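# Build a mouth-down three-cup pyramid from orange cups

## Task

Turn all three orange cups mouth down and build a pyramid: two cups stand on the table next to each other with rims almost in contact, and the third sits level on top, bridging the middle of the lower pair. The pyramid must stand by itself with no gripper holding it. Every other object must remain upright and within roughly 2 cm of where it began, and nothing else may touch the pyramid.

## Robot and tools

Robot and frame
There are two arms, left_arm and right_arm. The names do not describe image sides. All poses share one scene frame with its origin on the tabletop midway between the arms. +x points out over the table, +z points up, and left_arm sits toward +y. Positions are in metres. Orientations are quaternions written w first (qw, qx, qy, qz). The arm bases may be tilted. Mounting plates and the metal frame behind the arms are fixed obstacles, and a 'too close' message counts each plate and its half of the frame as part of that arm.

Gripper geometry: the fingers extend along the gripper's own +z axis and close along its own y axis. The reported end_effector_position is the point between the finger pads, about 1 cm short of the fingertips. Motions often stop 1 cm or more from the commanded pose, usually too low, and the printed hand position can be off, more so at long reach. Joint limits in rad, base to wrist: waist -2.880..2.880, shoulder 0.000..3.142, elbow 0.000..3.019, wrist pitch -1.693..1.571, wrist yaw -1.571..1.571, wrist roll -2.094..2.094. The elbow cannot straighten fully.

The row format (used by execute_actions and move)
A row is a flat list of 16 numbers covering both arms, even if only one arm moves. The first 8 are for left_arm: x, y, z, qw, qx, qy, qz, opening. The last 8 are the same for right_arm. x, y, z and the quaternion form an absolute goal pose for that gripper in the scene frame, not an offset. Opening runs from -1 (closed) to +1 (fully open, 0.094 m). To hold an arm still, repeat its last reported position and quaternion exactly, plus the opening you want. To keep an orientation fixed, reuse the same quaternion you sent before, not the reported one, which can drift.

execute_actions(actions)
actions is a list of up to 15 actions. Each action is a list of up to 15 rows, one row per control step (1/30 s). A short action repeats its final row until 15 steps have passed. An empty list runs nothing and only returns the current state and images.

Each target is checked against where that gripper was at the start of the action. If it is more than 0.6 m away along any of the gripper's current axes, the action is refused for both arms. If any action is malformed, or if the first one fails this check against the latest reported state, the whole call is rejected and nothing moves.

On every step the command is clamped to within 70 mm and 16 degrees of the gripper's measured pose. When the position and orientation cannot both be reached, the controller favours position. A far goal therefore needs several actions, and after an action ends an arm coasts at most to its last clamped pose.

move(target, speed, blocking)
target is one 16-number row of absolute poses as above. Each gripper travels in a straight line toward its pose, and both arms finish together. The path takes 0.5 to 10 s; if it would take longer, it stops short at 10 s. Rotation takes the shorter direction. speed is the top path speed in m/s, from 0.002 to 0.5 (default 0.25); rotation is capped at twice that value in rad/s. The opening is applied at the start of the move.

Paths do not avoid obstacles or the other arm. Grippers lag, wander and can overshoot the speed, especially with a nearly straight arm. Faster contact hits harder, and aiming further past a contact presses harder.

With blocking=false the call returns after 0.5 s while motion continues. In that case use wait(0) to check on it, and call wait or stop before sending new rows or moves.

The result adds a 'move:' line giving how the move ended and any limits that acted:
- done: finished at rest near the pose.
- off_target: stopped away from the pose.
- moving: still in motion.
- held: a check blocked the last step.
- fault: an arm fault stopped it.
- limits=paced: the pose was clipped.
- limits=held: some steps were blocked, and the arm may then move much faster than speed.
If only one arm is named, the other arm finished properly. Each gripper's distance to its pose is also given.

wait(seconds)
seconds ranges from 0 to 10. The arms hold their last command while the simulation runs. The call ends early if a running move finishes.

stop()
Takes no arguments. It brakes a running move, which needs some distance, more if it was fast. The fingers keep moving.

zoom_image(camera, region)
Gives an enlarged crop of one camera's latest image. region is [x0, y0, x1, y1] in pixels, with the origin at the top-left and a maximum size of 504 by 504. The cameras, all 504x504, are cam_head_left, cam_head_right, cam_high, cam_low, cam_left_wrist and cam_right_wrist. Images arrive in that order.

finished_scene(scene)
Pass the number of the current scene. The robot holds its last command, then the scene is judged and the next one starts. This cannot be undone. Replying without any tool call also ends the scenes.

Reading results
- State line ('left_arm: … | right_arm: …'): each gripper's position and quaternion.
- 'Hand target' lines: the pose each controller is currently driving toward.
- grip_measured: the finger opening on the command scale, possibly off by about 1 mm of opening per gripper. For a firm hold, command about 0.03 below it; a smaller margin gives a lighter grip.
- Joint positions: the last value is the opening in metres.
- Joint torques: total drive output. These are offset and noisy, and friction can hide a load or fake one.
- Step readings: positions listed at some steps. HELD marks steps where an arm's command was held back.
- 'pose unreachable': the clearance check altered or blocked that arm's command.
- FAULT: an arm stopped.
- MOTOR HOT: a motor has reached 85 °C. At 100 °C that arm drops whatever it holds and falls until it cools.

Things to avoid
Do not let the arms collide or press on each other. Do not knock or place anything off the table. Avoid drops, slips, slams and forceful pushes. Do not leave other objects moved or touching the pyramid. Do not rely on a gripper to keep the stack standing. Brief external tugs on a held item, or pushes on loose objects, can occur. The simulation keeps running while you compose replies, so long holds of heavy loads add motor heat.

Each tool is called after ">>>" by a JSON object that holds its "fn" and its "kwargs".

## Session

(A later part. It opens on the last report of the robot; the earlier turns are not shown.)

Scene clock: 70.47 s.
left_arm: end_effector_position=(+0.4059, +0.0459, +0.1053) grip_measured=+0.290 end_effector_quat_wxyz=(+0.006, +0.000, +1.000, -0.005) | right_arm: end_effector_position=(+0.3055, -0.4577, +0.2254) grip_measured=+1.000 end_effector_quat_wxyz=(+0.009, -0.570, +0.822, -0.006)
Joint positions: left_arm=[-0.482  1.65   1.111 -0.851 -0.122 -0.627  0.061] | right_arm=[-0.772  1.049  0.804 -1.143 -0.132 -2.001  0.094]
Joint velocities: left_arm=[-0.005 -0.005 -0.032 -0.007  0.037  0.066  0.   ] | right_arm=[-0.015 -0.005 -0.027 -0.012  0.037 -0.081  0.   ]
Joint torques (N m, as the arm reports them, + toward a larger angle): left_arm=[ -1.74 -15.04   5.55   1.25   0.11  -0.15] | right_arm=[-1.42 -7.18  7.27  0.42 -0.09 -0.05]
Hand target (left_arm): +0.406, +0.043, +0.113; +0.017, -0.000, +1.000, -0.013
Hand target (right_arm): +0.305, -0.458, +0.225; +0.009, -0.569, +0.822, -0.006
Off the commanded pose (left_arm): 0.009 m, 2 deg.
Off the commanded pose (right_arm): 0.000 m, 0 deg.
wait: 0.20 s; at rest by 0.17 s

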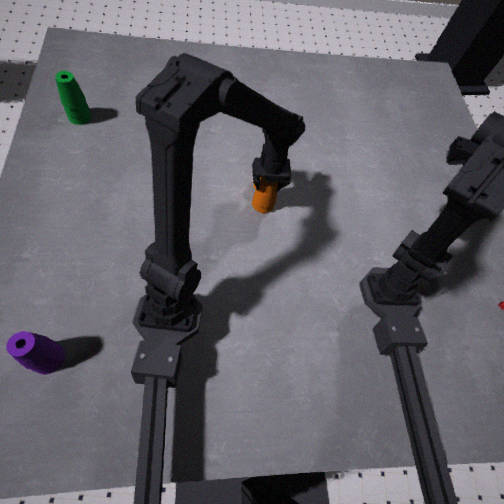

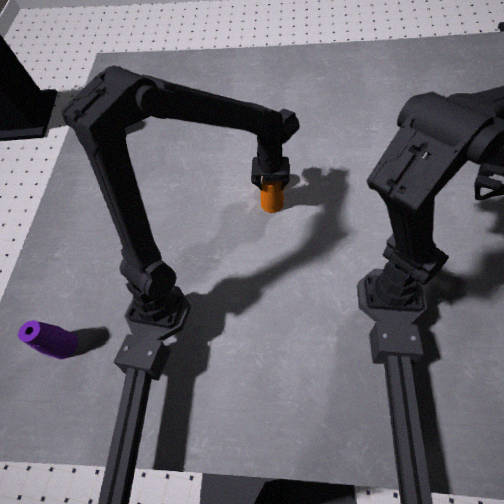

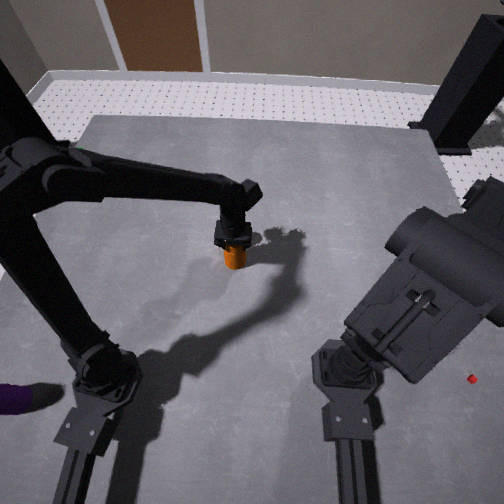

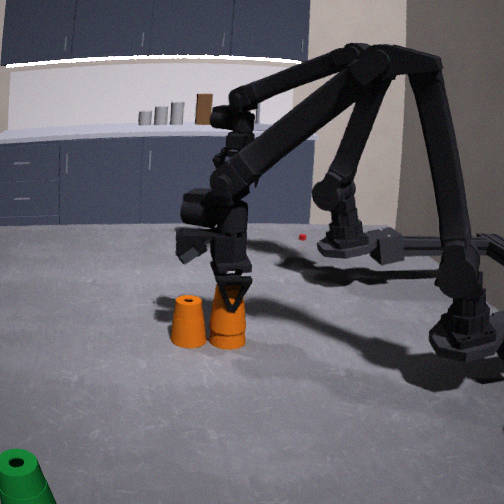

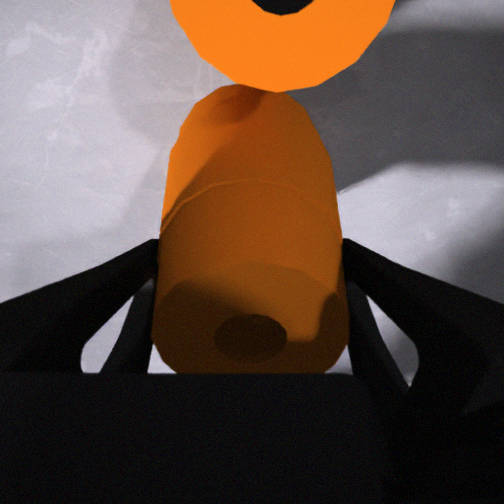

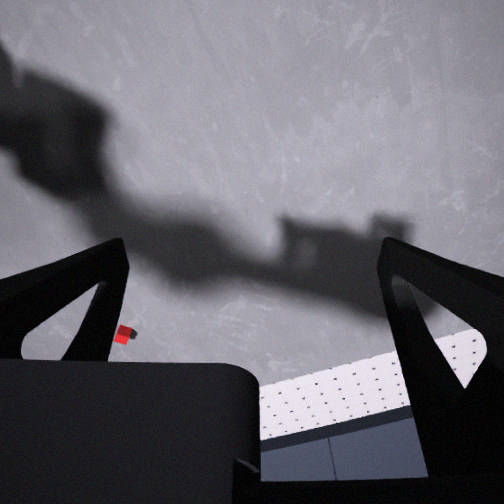

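>>> {"fn": "execute_actions", "kwargs": {"actions": [[[0.4063,0.0424,0.113,0.0177,0,0.9998,-0.0125,0.26,0.3055,-0.4577,0.2254,0.009,-0.569,0.822,-0.006,1],[0.4071,0.0418,0.113,0.0194,0,0.9997,-0.0137,0.26,0.3055,-0.4577,0.2254,0.009,-0.569,0.822,-0.006,1],[0.4079,0.0412,0.113,0.0211,0,0.9997,-0.015,0.26,0.3055,-0.4577,0.2254,0.009,-0.569,0.822,-0.006,1],[0.4087,0.0406,0.113,0.0228,0,0.9996,-0.0162,0.26,0.3055,-0.4577,0.2254,0.009,-0.569,0.822,-0.006,1],[0.4095,0.0400,0.113,0.0246,0,0.9995,-0.0175,0.26,0.3055,-0.4577,0.2254,0.009,-0.569,0.822,-0.006,1],[0.4115,0.0386,0.1147,0.0263,0,0.9995,-0.0187,0.26,0.3055,-0.4577,0.2254,0.009,-0.569,0.822,-0.006,1],[0.4135,0.0371,0.1164,0.028,0,0.9994,-0.02,0.26,0.3055,-0.4577,0.2254,0.009,-0.569,0.822,-0.006,1],[0.4155,0.0357,0.1181,0.0297,0,0.9993,-0.0212,0.26,0.3055,-0.4577,0.2254,0.009,-0.569,0.822,-0.006,1],[0.4175,0.0342,0.1198,0.0314,0,0.9993,-0.0224,0.26,0.3055,-0.4577,0.2254,0.009,-0.569,0.822,-0.006,1],[0.4195,0.0328,0.1215,0.0331,0,0.9992,-0.0237,0.26,0.3055,-0.4577,0.2254,0.009,-0.569,0.822,-0.006,1],[0.4215,0.0313,0.1232,0.0348,0,0.9991,-0.0249,0.26,0.3055,-0.4577,0.2254,0.009,-0.569,0.822,-0.006,1],[0.4235,0.0299,0.1249,0.0365,0,0.999,-0.0261,0.26,0.3055,-0.4577,0.2254,0.009,-0.569,0.822,-0.006,1],[0.4255,0.0284,0.1266,0.0382,0,0.9989,-0.0274,0.26,0.3055,-0.4577,0.2254,0.009,-0.569,0.822,-0.006,1],[0.4275,0.0270,0.1283,0.0399,0,0.9988,-0.0286,0.26,0.3055,-0.4577,0.2254,0.009,-0.569,0.822,-0.006,1],[0.4295,0.0255,0.130,0.0416,0,0.9987,-0.0298,0.26,0.3055,-0.4577,0.2254,0.009,-0.569,0.822,-0.006,1]]]}}

>>> {"fn": "wait", "kwargs": {"seconds": 0.2}}

>>> {"fn": "zoom_image", "kwargs": {"camera": "cam_low", "region": [155, 250, 265, 360]}}

Scene clock: 76.43 s.
left_arm: end_effector_position=(+0.4088, +0.0438, +0.1055) grip_measured=+0.279 end_effector_quat_wxyz=(+0.012, -0.000, +1.000, -0.010) | right_arm: end_effector_position=(+0.3055, -0.4577, +0.2254) grip_measured=+1.000 end_effector_quat_wxyz=(+0.009, -0.570, +0.822, -0.006)
Joint positions: left_arm=[-0.482  1.65   1.111 -0.837 -0.122 -0.627  0.06 ] | right_arm=[-0.772  1.049  0.804 -1.143 -0.132 -2.001  0.094]
Joint velocities: left_arm=[ 0.005 -0.005  0.007  0.017 -0.007 -0.022  0.001] | right_arm=[-0.005 -0.015 -0.027 -0.022  0.007 -0.007  0.   ]
Joint torques (N m, as the arm reports them, + toward a larger angle): left_arm=[ -1.68 -15.22   9.16   0.76   0.02  -0.13] | right_arm=[-1.36 -6.98  7.28  0.46 -0.08 -0.05]
Hand target (left_arm): +0.428, +0.027, +0.132; +0.041, -0.001, +0.999, -0.031
Hand target (right_arm): +0.305, -0.458, +0.225; +0.009, -0.569, +0.822, -0.006
Off the commanded pose (left_arm): 0.037 m, 4 deg.
Off the commanded pose (right_arm): 0.000 m, 0 deg.
Step readings (end_effector_position):
0: left_arm (+0.4059, +0.0459, +0.1053) | right_arm (+0.3055, -0.4577, +0.2254)
1: left_arm (+0.4059, +0.0459, +0.1053) | right_arm (+0.3055, -0.4577, +0.2254)
2: left_arm (+0.4060, +0.0458, +0.1053) | right_arm (+0.3055, -0.4577, +0.2254)
4: left_arm (+0.4070, +0.0451, +0.1053) | right_arm (+0.3055, -0.4577, +0.2254)
8: left_arm (+0.4088, +0.0438, +0.1053) | right_arm (+0.3055, -0.4577, +0.2254)
15: end_effector_position above

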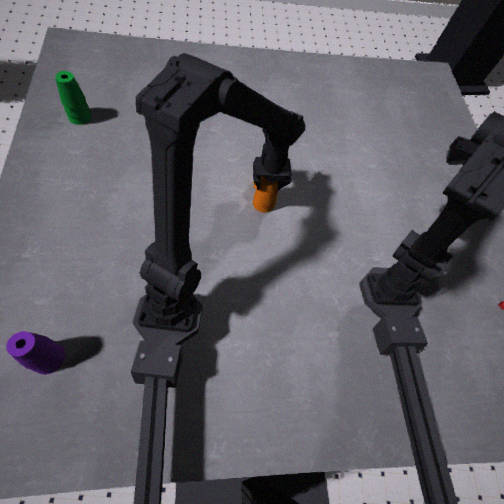

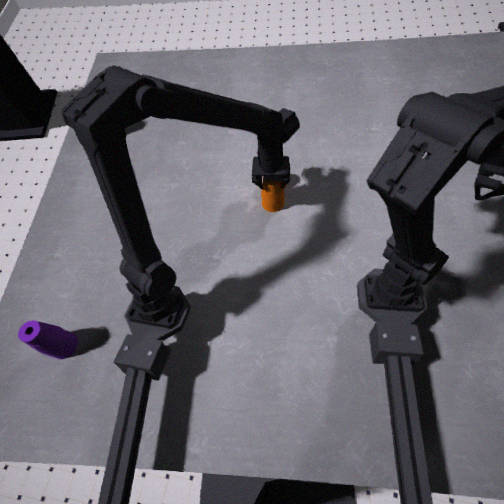

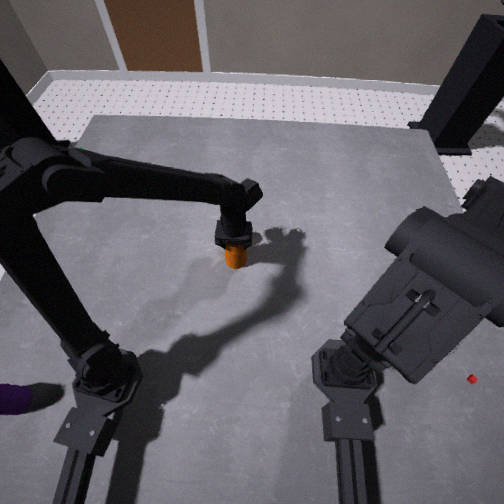

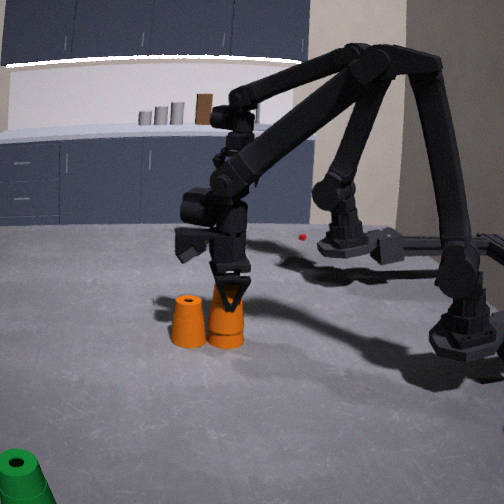

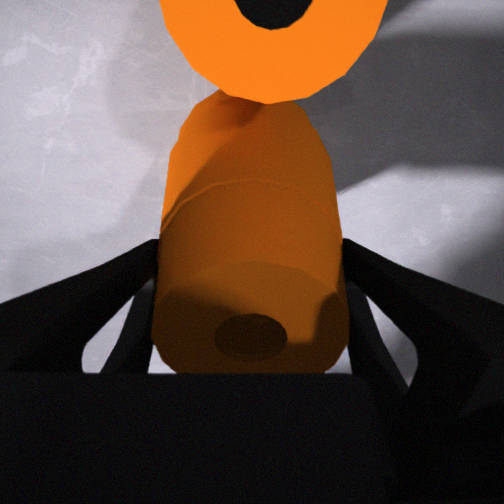

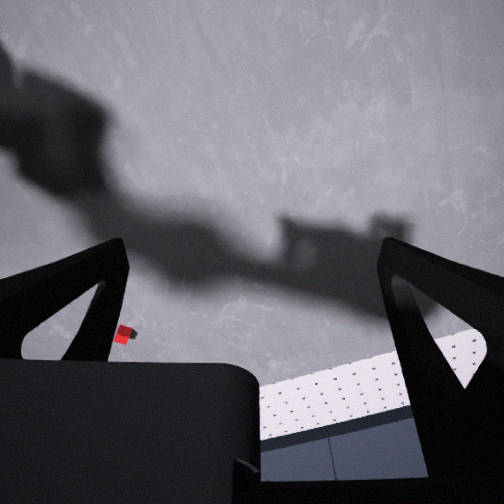

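Scene clock: 76.63 s.
left_arm: end_effector_position=(+0.4088, +0.0438, +0.1055) grip_measured=+0.279 end_effector_quat_wxyz=(+0.012, -0.000, +1.000, -0.010) | right_arm: end_effector_position=(+0.3055, -0.4577, +0.2254) grip_measured=+1.000 end_effector_quat_wxyz=(+0.009, -0.570, +0.822, -0.006)
Joint positions: left_arm=[-0.482  1.65   1.111 -0.837 -0.122 -0.627  0.06 ] | right_arm=[-0.772  1.049  0.804 -1.143 -0.132 -2.001  0.094]
Joint velocities: left_arm=[-0.024 -0.015  0.007 -0.002 -0.081 -0.007 -0.   ] | right_arm=[ 0.005 -0.015  0.002  0.017 -0.037 -0.007  0.   ]
Joint torques (N m, as the arm reports them, + toward a larger angle): left_arm=[ -1.9  -15.23   9.11   0.79  -0.01  -0.12] | right_arm=[-1.25 -7.16  7.25  0.45 -0.09 -0.04]
Hand target (left_arm): +0.428, +0.027, +0.131; +0.041, -0.001, +0.999, -0.031
Hand target (right_arm): +0.305, -0.458, +0.225; +0.009, -0.569, +0.822, -0.006
Off the commanded pose (left_arm): 0.037 m, 4 deg.
Off the commanded pose (right_arm): 0.000 m, 0 deg.
wait: 0.20 s; at rest by 0.17 s

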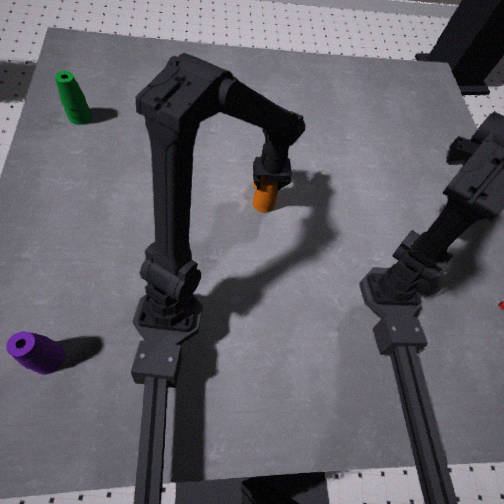

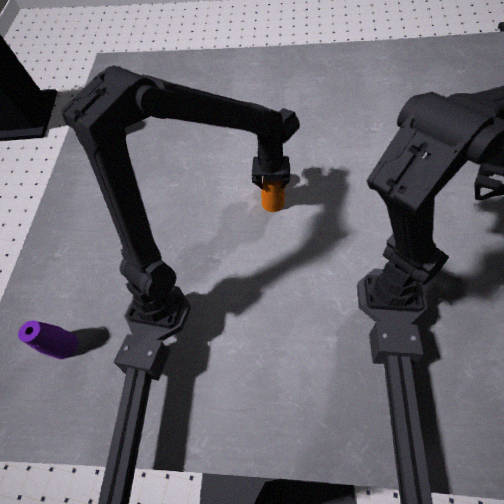

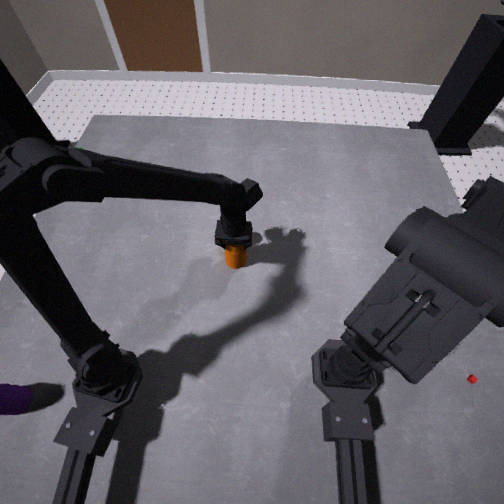

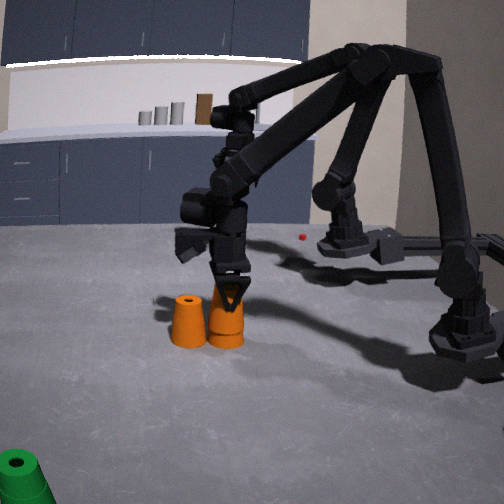

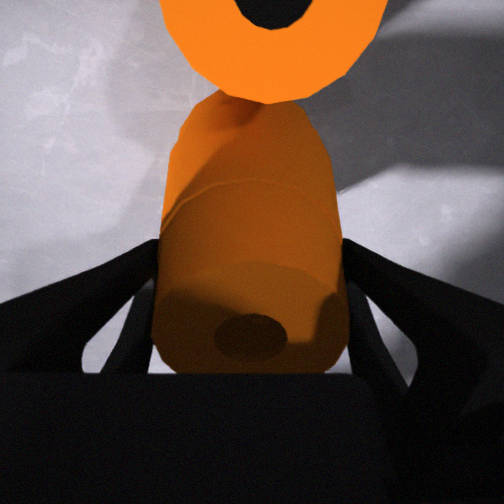

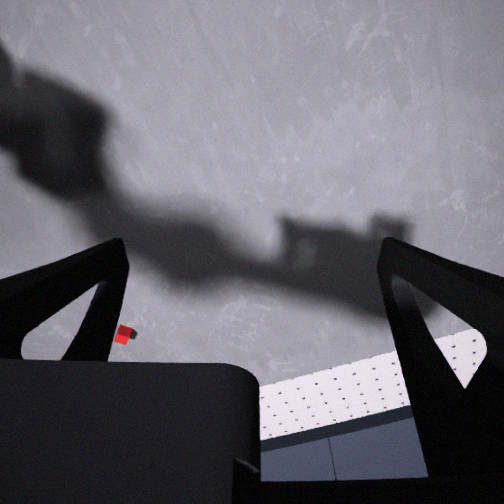

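Region (155, 250, 265, 360) of cam_low's 504x504 image, scaled by 4.582, with more detail than that image has.

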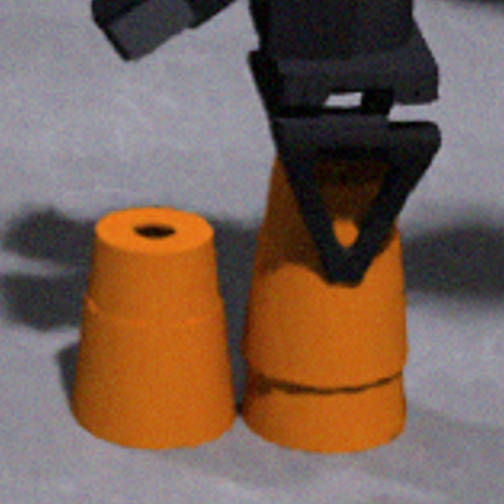

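>>> {"fn": "execute_actions", "kwargs": {"actions": []}}

Scene clock: 78.77 s.
left_arm: end_effector_position=(+0.4088, +0.0438, +0.1055) grip_measured=+0.279 end_effector_quat_wxyz=(+0.012, -0.000, +1.000, -0.010) | right_arm: end_effector_position=(+0.3055, -0.4577, +0.2254) grip_measured=+1.000 end_effector_quat_wxyz=(+0.009, -0.570, +0.822, -0.006)
Joint positions: left_arm=[-0.482  1.65   1.111 -0.837 -0.122 -0.627  0.06 ] | right_arm=[-0.772  1.049  0.804 -1.143 -0.132 -2.001  0.094]
Joint velocities: left_arm=[-0.005  0.005 -0.007 -0.002 -0.081  0.022 -0.001] | right_arm=[-0.015 -0.005 -0.002 -0.002  0.037 -0.037  0.   ]
Joint torques (N m, as the arm reports them, + toward a larger angle): left_arm=[ -1.85 -15.28   9.05   0.74   0.04  -0.11] | right_arm=[-1.24 -7.11  7.28  0.4  -0.09 -0.04]
Hand target (left_arm): +0.428, +0.027, +0.131; +0.041, -0.001, +0.999, -0.031
Hand target (right_arm): +0.305, -0.458, +0.225; +0.009, -0.569, +0.822, -0.006
Off the commanded pose (left_arm): 0.037 m, 4 deg.
Off the commanded pose (right_arm): 0.000 m, 0 deg.

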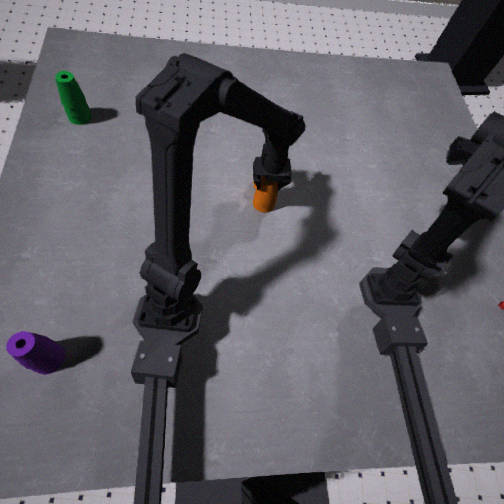

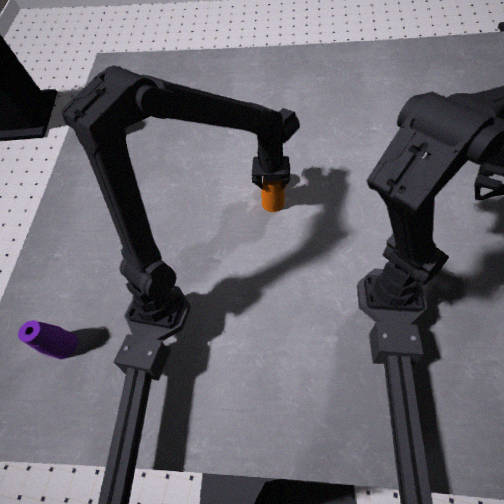

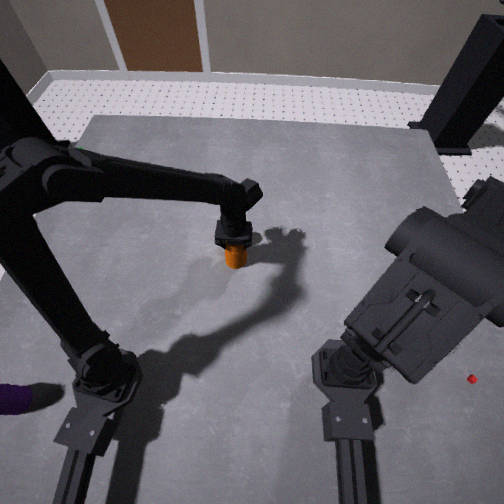

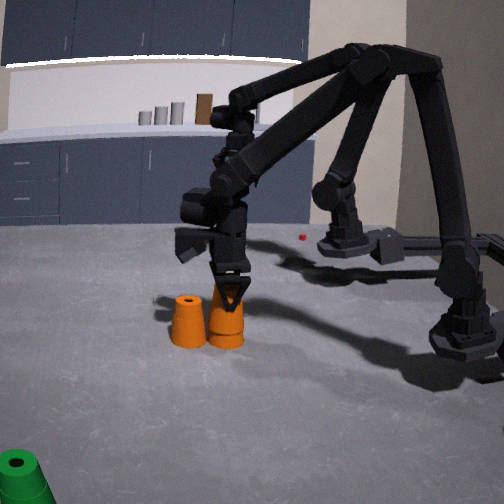

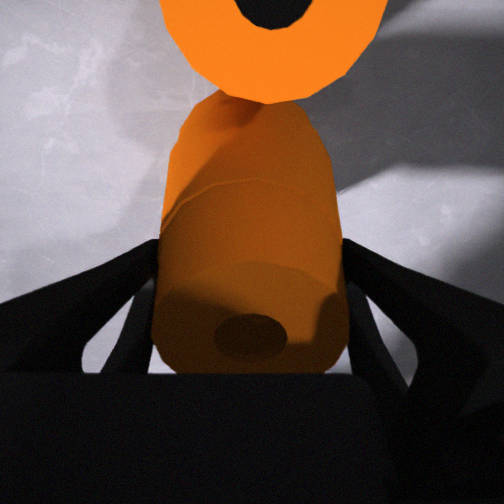

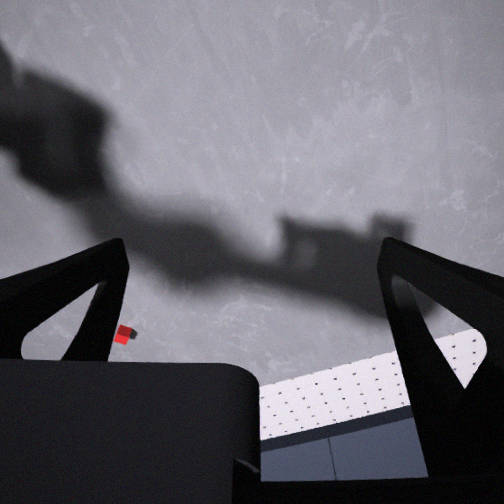

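>>> {"fn": "execute_actions", "kwargs": {"actions": [[[0.4297,0.0254,0.132,0.0416,0,0.9987,-0.0298,0.25,0.3055,-0.4577,0.2254,0.009,-0.569,0.822,-0.006,1],[0.4299,0.0253,0.134,0.0416,0,0.9987,-0.0298,0.25,0.3055,-0.4577,0.2254,0.009,-0.569,0.822,-0.006,1],[0.4301,0.0252,0.136,0.0416,0,0.9987,-0.0298,0.25,0.3055,-0.4577,0.2254,0.009,-0.569,0.822,-0.006,1],[0.4303,0.0251,0.138,0.0416,0,0.9987,-0.0298,0.25,0.3055,-0.4577,0.2254,0.009,-0.569,0.822,-0.006,1],[0.4305,0.025,0.140,0.0416,0,0.9987,-0.0298,0.25,0.3055,-0.4577,0.2254,0.009,-0.569,0.822,-0.006,1],[0.4307,0.025,0.142,0.0416,0,0.9987,-0.0298,0.25,0.3055,-0.4577,0.2254,0.009,-0.569,0.822,-0.006,1],[0.4309,0.025,0.144,0.0416,0,0.9987,-0.0298,0.25,0.3055,-0.4577,0.2254,0.009,-0.569,0.822,-0.006,1],[0.431,0.025,0.146,0.0416,0,0.9987,-0.0298,0.25,0.3055,-0.4577,0.2254,0.009,-0.569,0.822,-0.006,1],[0.431,0.025,0.148,0.0416,0,0.9987,-0.0298,0.25,0.3055,-0.4577,0.2254,0.009,-0.569,0.822,-0.006,1],[0.431,0.025,0.150,0.0416,0,0.9987,-0.0298,0.25,0.3055,-0.4577,0.2254,0.009,-0.569,0.822,-0.006,1],[0.431,0.025,0.152,0.0416,0,0.9987,-0.0298,0.25,0.3055,-0.4577,0.2254,0.009,-0.569,0.822,-0.006,1],[0.431,0.025,0.154,0.0416,0,0.9987,-0.0298,0.25,0.3055,-0.4577,0.2254,0.009,-0.569,0.822,-0.006,1],[0.431,0.025,0.156,0.0416,0,0.9987,-0.0298,0.25,0.3055,-0.4577,0.2254,0.009,-0.569,0.822,-0.006,1],[0.431,0.025,0.158,0.0416,0,0.9987,-0.0298,0.25,0.3055,-0.4577,0.2254,0.009,-0.569,0.822,-0.006,1],[0.431,0.025,0.160,0.0416,0,0.9987,-0.0298,0.25,0.3055,-0.4577,0.2254,0.009,-0.569,0.822,-0.006,1]]]}}

Scene clock: 80.77 s.
left_arm: end_effector_position=(+0.4094, +0.0442, +0.1280) grip_measured=+0.279 end_effector_quat_wxyz=(+0.014, +0.002, +1.000, -0.010) | right_arm: end_effector_position=(+0.3055, -0.4577, +0.2254) grip_measured=+1.000 end_effector_quat_wxyz=(+0.009, -0.570, +0.822, -0.006)
Joint positions: left_arm=[-0.487  1.611  1.127 -0.889 -0.123 -0.627  0.06 ] | right_arm=[-0.772  1.049  0.804 -1.143 -0.132 -2.001  0.094]
Joint velocities: left_arm=[-0.034 -0.122  0.095 -0.149  0.037 -0.051 -0.   ] | right_arm=[-0.005 -0.005 -0.007  0.022 -0.037  0.066  0.   ]
Joint torques (N m, as the arm reports them, + toward a larger angle): left_arm=[ -1.8  -15.01  10.     0.18   0.03  -0.18] | right_arm=[-1.41 -7.09  7.28  0.43 -0.08 -0.05]
Hand target (left_arm): +0.428, +0.027, +0.161; +0.041, -0.000, +0.999, -0.031
Hand target (right_arm): +0.305, -0.458, +0.225; +0.009, -0.569, +0.822, -0.006
Off the commanded pose (left_arm): 0.043 m, 4 deg.
Off the commanded pose (right_arm): 0.000 m, 0 deg.
Step readings (end_effector_position):
0: left_arm (+0.4088, +0.0438, +0.1055) | right_arm (+0.3055, -0.4577, +0.2254)
1: left_arm (+0.4088, +0.0438, +0.1055) | right_arm (+0.3055, -0.4577, +0.2254)
2: left_arm (+0.4089, +0.0438, +0.1057) | right_arm (+0.3055, -0.4577, +0.2254)
4: left_arm (+0.4089, +0.0440, +0.1067) | right_arm (+0.3055, -0.4577, +0.2254)
8: left_arm (+0.4073, +0.0456, +0.1117) | right_arm (+0.3055, -0.4577, +0.2254)
15: end_effector_position above

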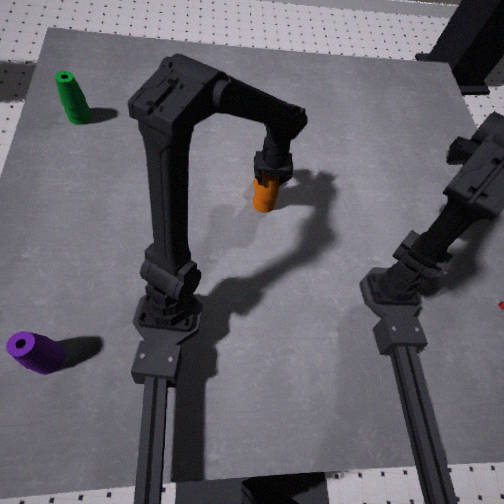

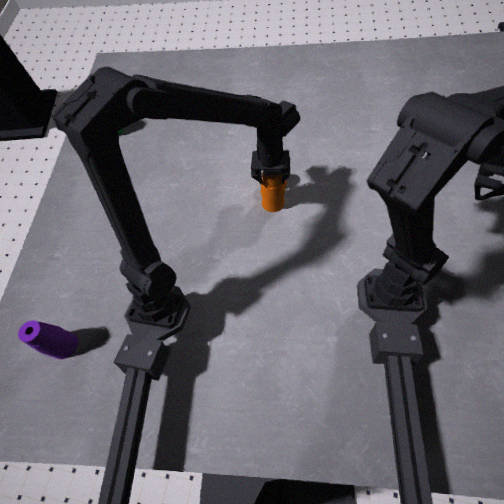

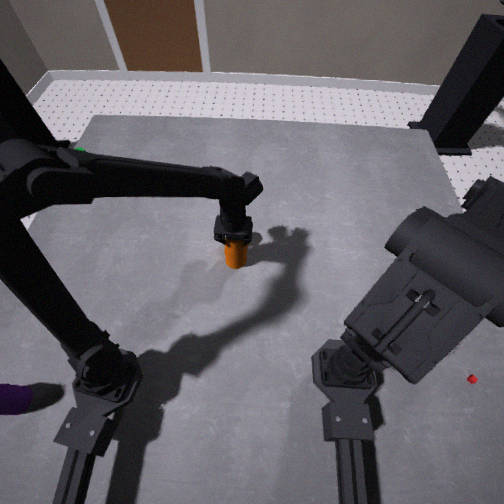

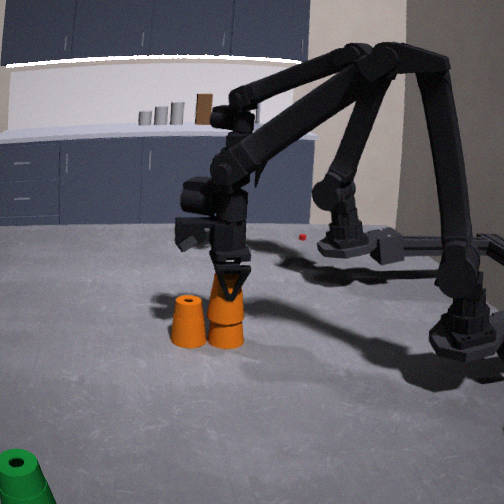

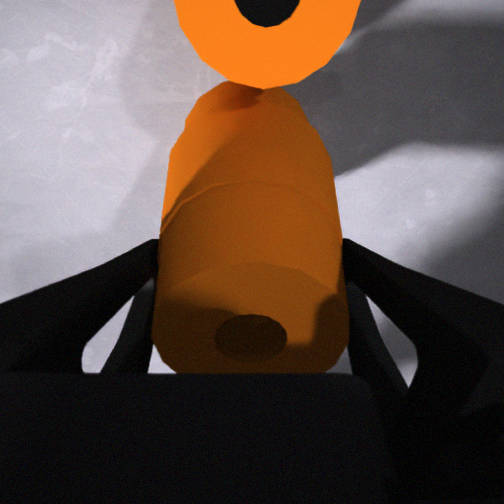

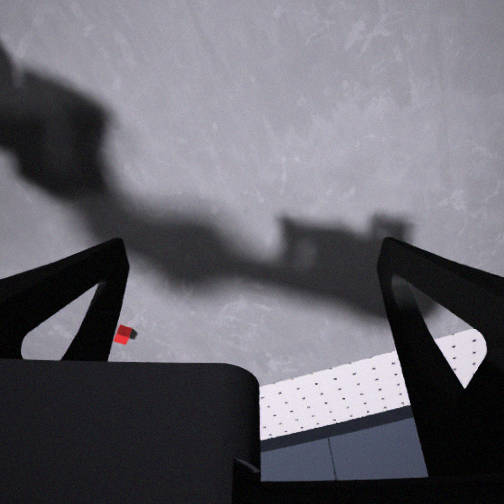

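>>> {"fn": "execute_actions", "kwargs": {"actions": [[[0.431,0.025,0.1625,0.040,0,0.9988,-0.029,0.25,0.3055,-0.4577,0.2254,0.009,-0.569,0.822,-0.006,1],[0.431,0.025,0.1655,0.040,0,0.9988,-0.029,0.25,0.3055,-0.4577,0.2254,0.009,-0.569,0.822,-0.006,1],[0.431,0.025,0.169,0.040,0,0.9988,-0.029,0.25,0.3055,-0.4577,0.2254,0.009,-0.569,0.822,-0.006,1],[0.431,0.025,0.173,0.040,0,0.9988,-0.029,0.25,0.3055,-0.4577,0.2254,0.009,-0.569,0.822,-0.006,1],[0.431,0.025,0.177,0.040,0,0.9988,-0.029,0.25,0.3055,-0.4577,0.2254,0.009,-0.569,0.822,-0.006,1],[0.431,0.025,0.181,0.040,0,0.9988,-0.029,0.25,0.3055,-0.4577,0.2254,0.009,-0.569,0.822,-0.006,1],[0.431,0.025,0.185,0.040,0,0.9988,-0.029,0.25,0.3055,-0.4577,0.2254,0.009,-0.569,0.822,-0.006,1],[0.431,0.025,0.189,0.040,0,0.9988,-0.029,0.25,0.3055,-0.4577,0.2254,0.009,-0.569,0.822,-0.006,1],[0.431,0.025,0.193,0.040,0,0.9988,-0.029,0.25,0.3055,-0.4577,0.2254,0.009,-0.569,0.822,-0.006,1],[0.431,0.025,0.197,0.040,0,0.9988,-0.029,0.25,0.3055,-0.4577,0.2254,0.009,-0.569,0.822,-0.006,1],[0.431,0.025,0.201,0.040,0,0.9988,-0.029,0.25,0.3055,-0.4577,0.2254,0.009,-0.569,0.822,-0.006,1],[0.431,0.025,0.205,0.040,0,0.9988,-0.029,0.25,0.3055,-0.4577,0.2254,0.009,-0.569,0.822,-0.006,1],[0.431,0.025,0.2085,0.040,0,0.9988,-0.029,0.25,0.3055,-0.4577,0.2254,0.009,-0.569,0.822,-0.006,1],[0.431,0.025,0.2115,0.040,0,0.9988,-0.029,0.25,0.3055,-0.4577,0.2254,0.009,-0.569,0.822,-0.006,1],[0.431,0.025,0.214,0.040,0,0.9988,-0.029,0.25,0.3055,-0.4577,0.2254,0.009,-0.569,0.822,-0.006,1]]]}}

>>> {"fn": "wait", "kwargs": {"seconds": 0.3}}

Scene clock: 82.93 s.
left_arm: end_effector_position=(+0.4098, +0.0437, +0.1781) grip_measured=+0.279 end_effector_quat_wxyz=(+0.012, +0.003, +1.000, -0.009) | right_arm: end_effector_position=(+0.3055, -0.4577, +0.2254) grip_measured=+1.000 end_effector_quat_wxyz=(+0.009, -0.570, +0.822, -0.006)
Joint positions: left_arm=[-0.501  1.542  1.186 -1.023 -0.126 -0.638  0.06 ] | right_arm=[-0.772  1.049  0.804 -1.143 -0.132 -2.001  0.094]
Joint velocities: left_arm=[-0.044 -0.171  0.183 -0.237 -0.037 -0.037 -0.   ] | right_arm=[ 0.005  0.005 -0.012 -0.022  0.022 -0.037  0.   ]
Joint torques (N m, as the arm reports them, + toward a larger angle): left_arm=[ -1.72 -14.46  10.73   0.33   0.05  -0.18] | right_arm=[-1.16 -7.2   7.29  0.45 -0.09 -0.05]
Hand target (left_arm): +0.427, +0.028, +0.215; +0.040, -0.000, +0.999, -0.031
Hand target (right_arm): +0.305, -0.458, +0.225; +0.009, -0.569, +0.822, -0.006
Off the commanded pose (left_arm): 0.046 m, 4 deg.
Off the commanded pose (right_arm): 0.000 m, 0 deg.
Step readings (end_effector_position):
0: left_arm (+0.4114, +0.0428, +0.1356) | right_arm (+0.3055, -0.4577, +0.2254)
1: left_arm (+0.4113, +0.0429, +0.1358) | right_arm (+0.3055, -0.4577, +0.2254)
2: left_arm (+0.4107, +0.0435, +0.1360) | right_arm (+0.3055, -0.4577, +0.2254)
4: left_arm (+0.4095, +0.0444, +0.1374) | right_arm (+0.3055, -0.4577, +0.2254)
8: left_arm (+0.4069, +0.0461, +0.1457) | right_arm (+0.3055, -0.4577, +0.2254)
15: end_effector_position above

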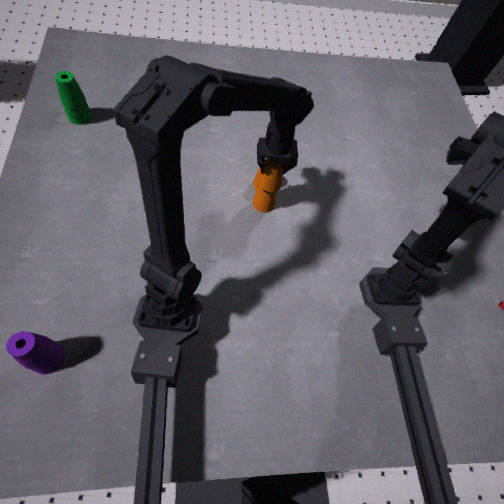

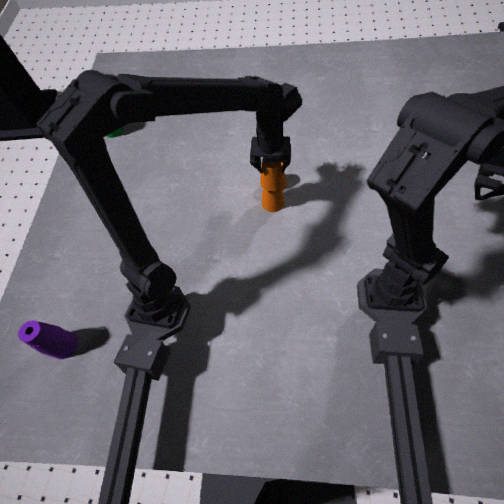

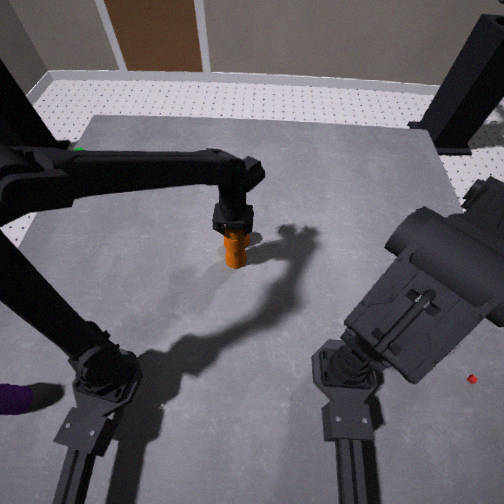

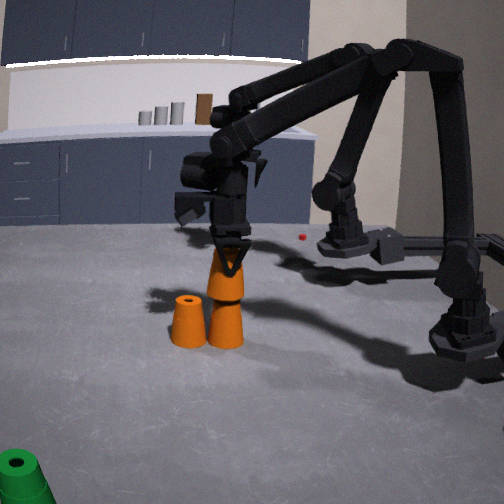

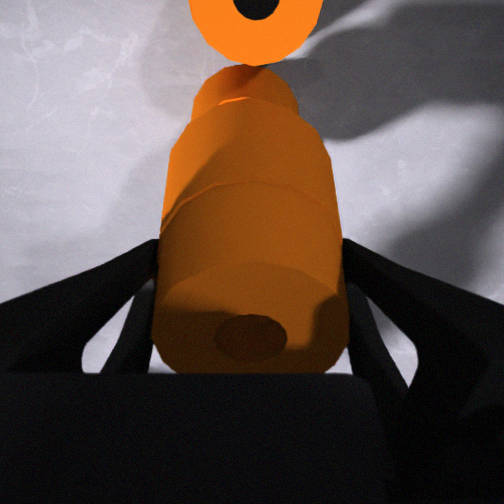

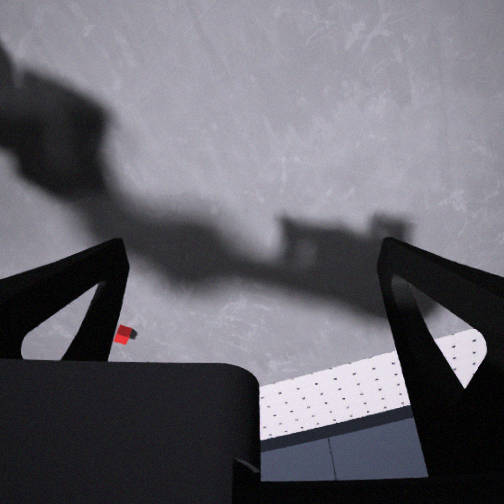

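Scene clock: 83.23 s.
left_arm: end_effector_position=(+0.4139, +0.0413, +0.1919) grip_measured=+0.279 end_effector_quat_wxyz=(+0.020, +0.002, +1.000, -0.015) | right_arm: end_effector_position=(+0.3055, -0.4577, +0.2254) grip_measured=+1.000 end_effector_quat_wxyz=(+0.009, -0.570, +0.822, -0.006)
Joint positions: left_arm=[-0.503  1.525  1.203 -1.039 -0.127 -0.642  0.06 ] | right_arm=[-0.772  1.049  0.804 -1.143 -0.132 -2.001  0.094]
Joint velocities: left_arm=[-0.015 -0.005  0.012 -0.002 -0.095 -0.022  0.   ] | right_arm=[-0.005 -0.005 -0.027 -0.007 -0.022  0.022  0.   ]
Joint torques (N m, as the arm reports them, + toward a larger angle): left_arm=[ -1.84 -13.42  10.31   0.04   0.07  -0.2 ] | right_arm=[-1.39 -6.96  7.26  0.47 -0.08 -0.05]
Hand target (left_arm): +0.427, +0.028, +0.215; +0.040, -0.001, +0.999, -0.030
Hand target (right_arm): +0.305, -0.458, +0.225; +0.009, -0.569, +0.822, -0.006
Off the commanded pose (left_arm): 0.032 m, 3 deg.
Off the commanded pose (right_arm): 0.000 m, 0 deg.
wait: 0.30 s; no rest

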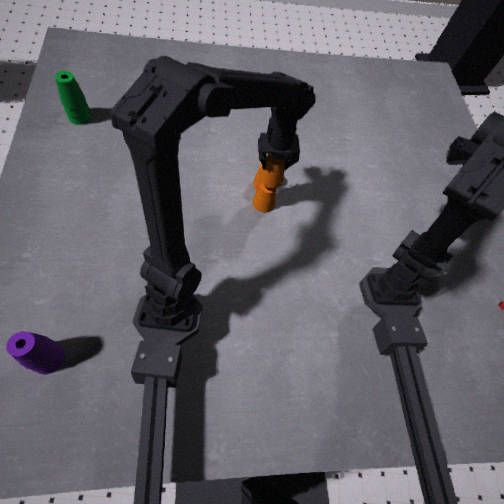

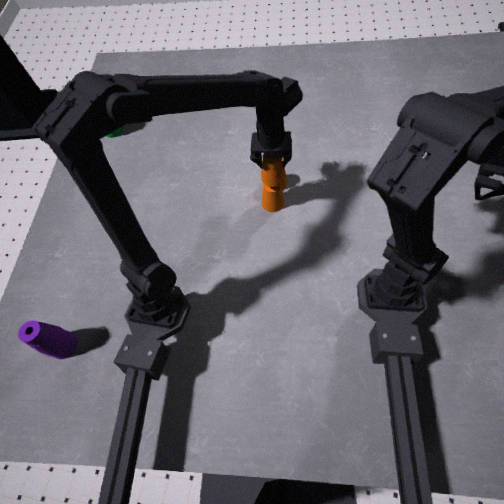

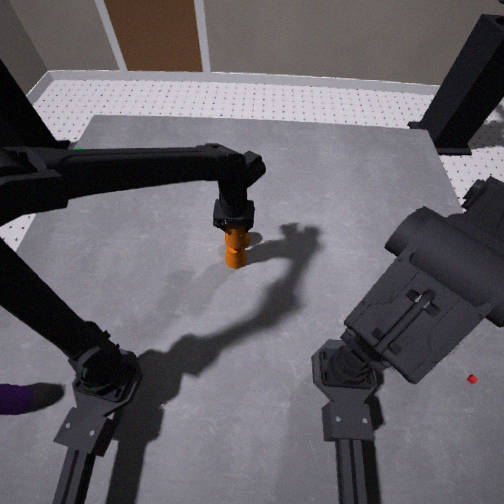

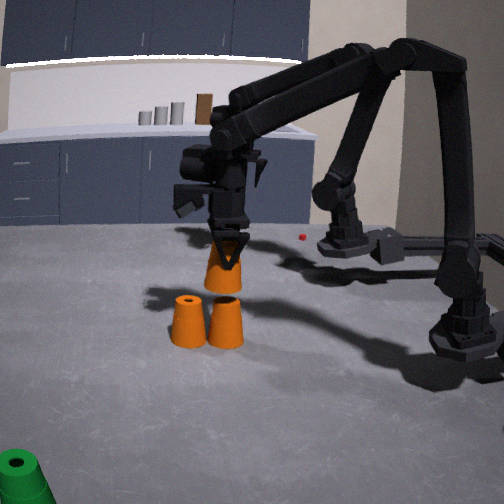

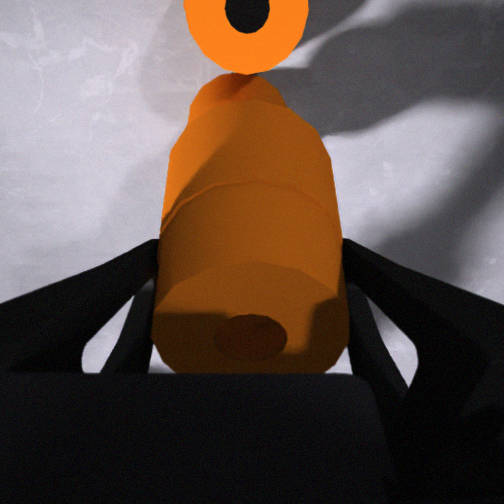

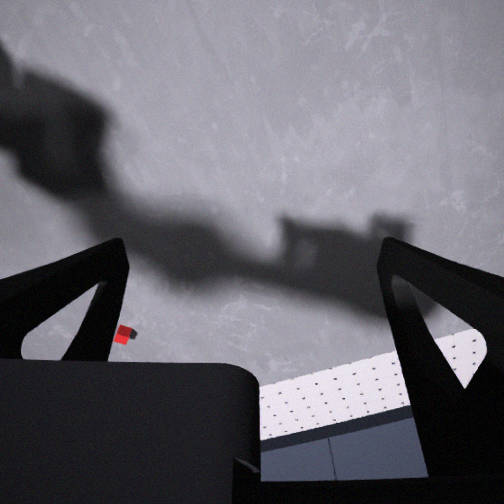

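>>> {"fn": "zoom_image", "kwargs": {"camera": "cam_low", "region": [150, 225, 270, 365]}}

Region (150, 225, 270, 365) of cam_low's 504x504 image, scaled by 3.600, with more detail than that image has; it fills the left 432 columns of this view, and the rest is white.

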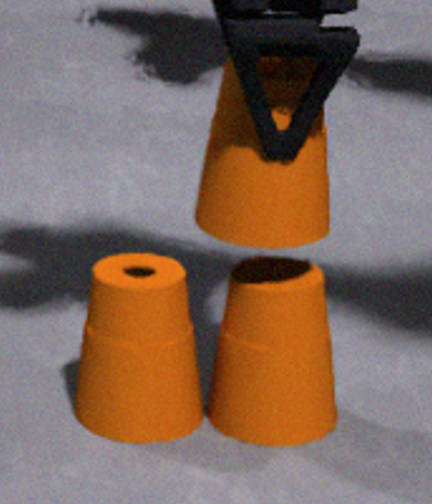

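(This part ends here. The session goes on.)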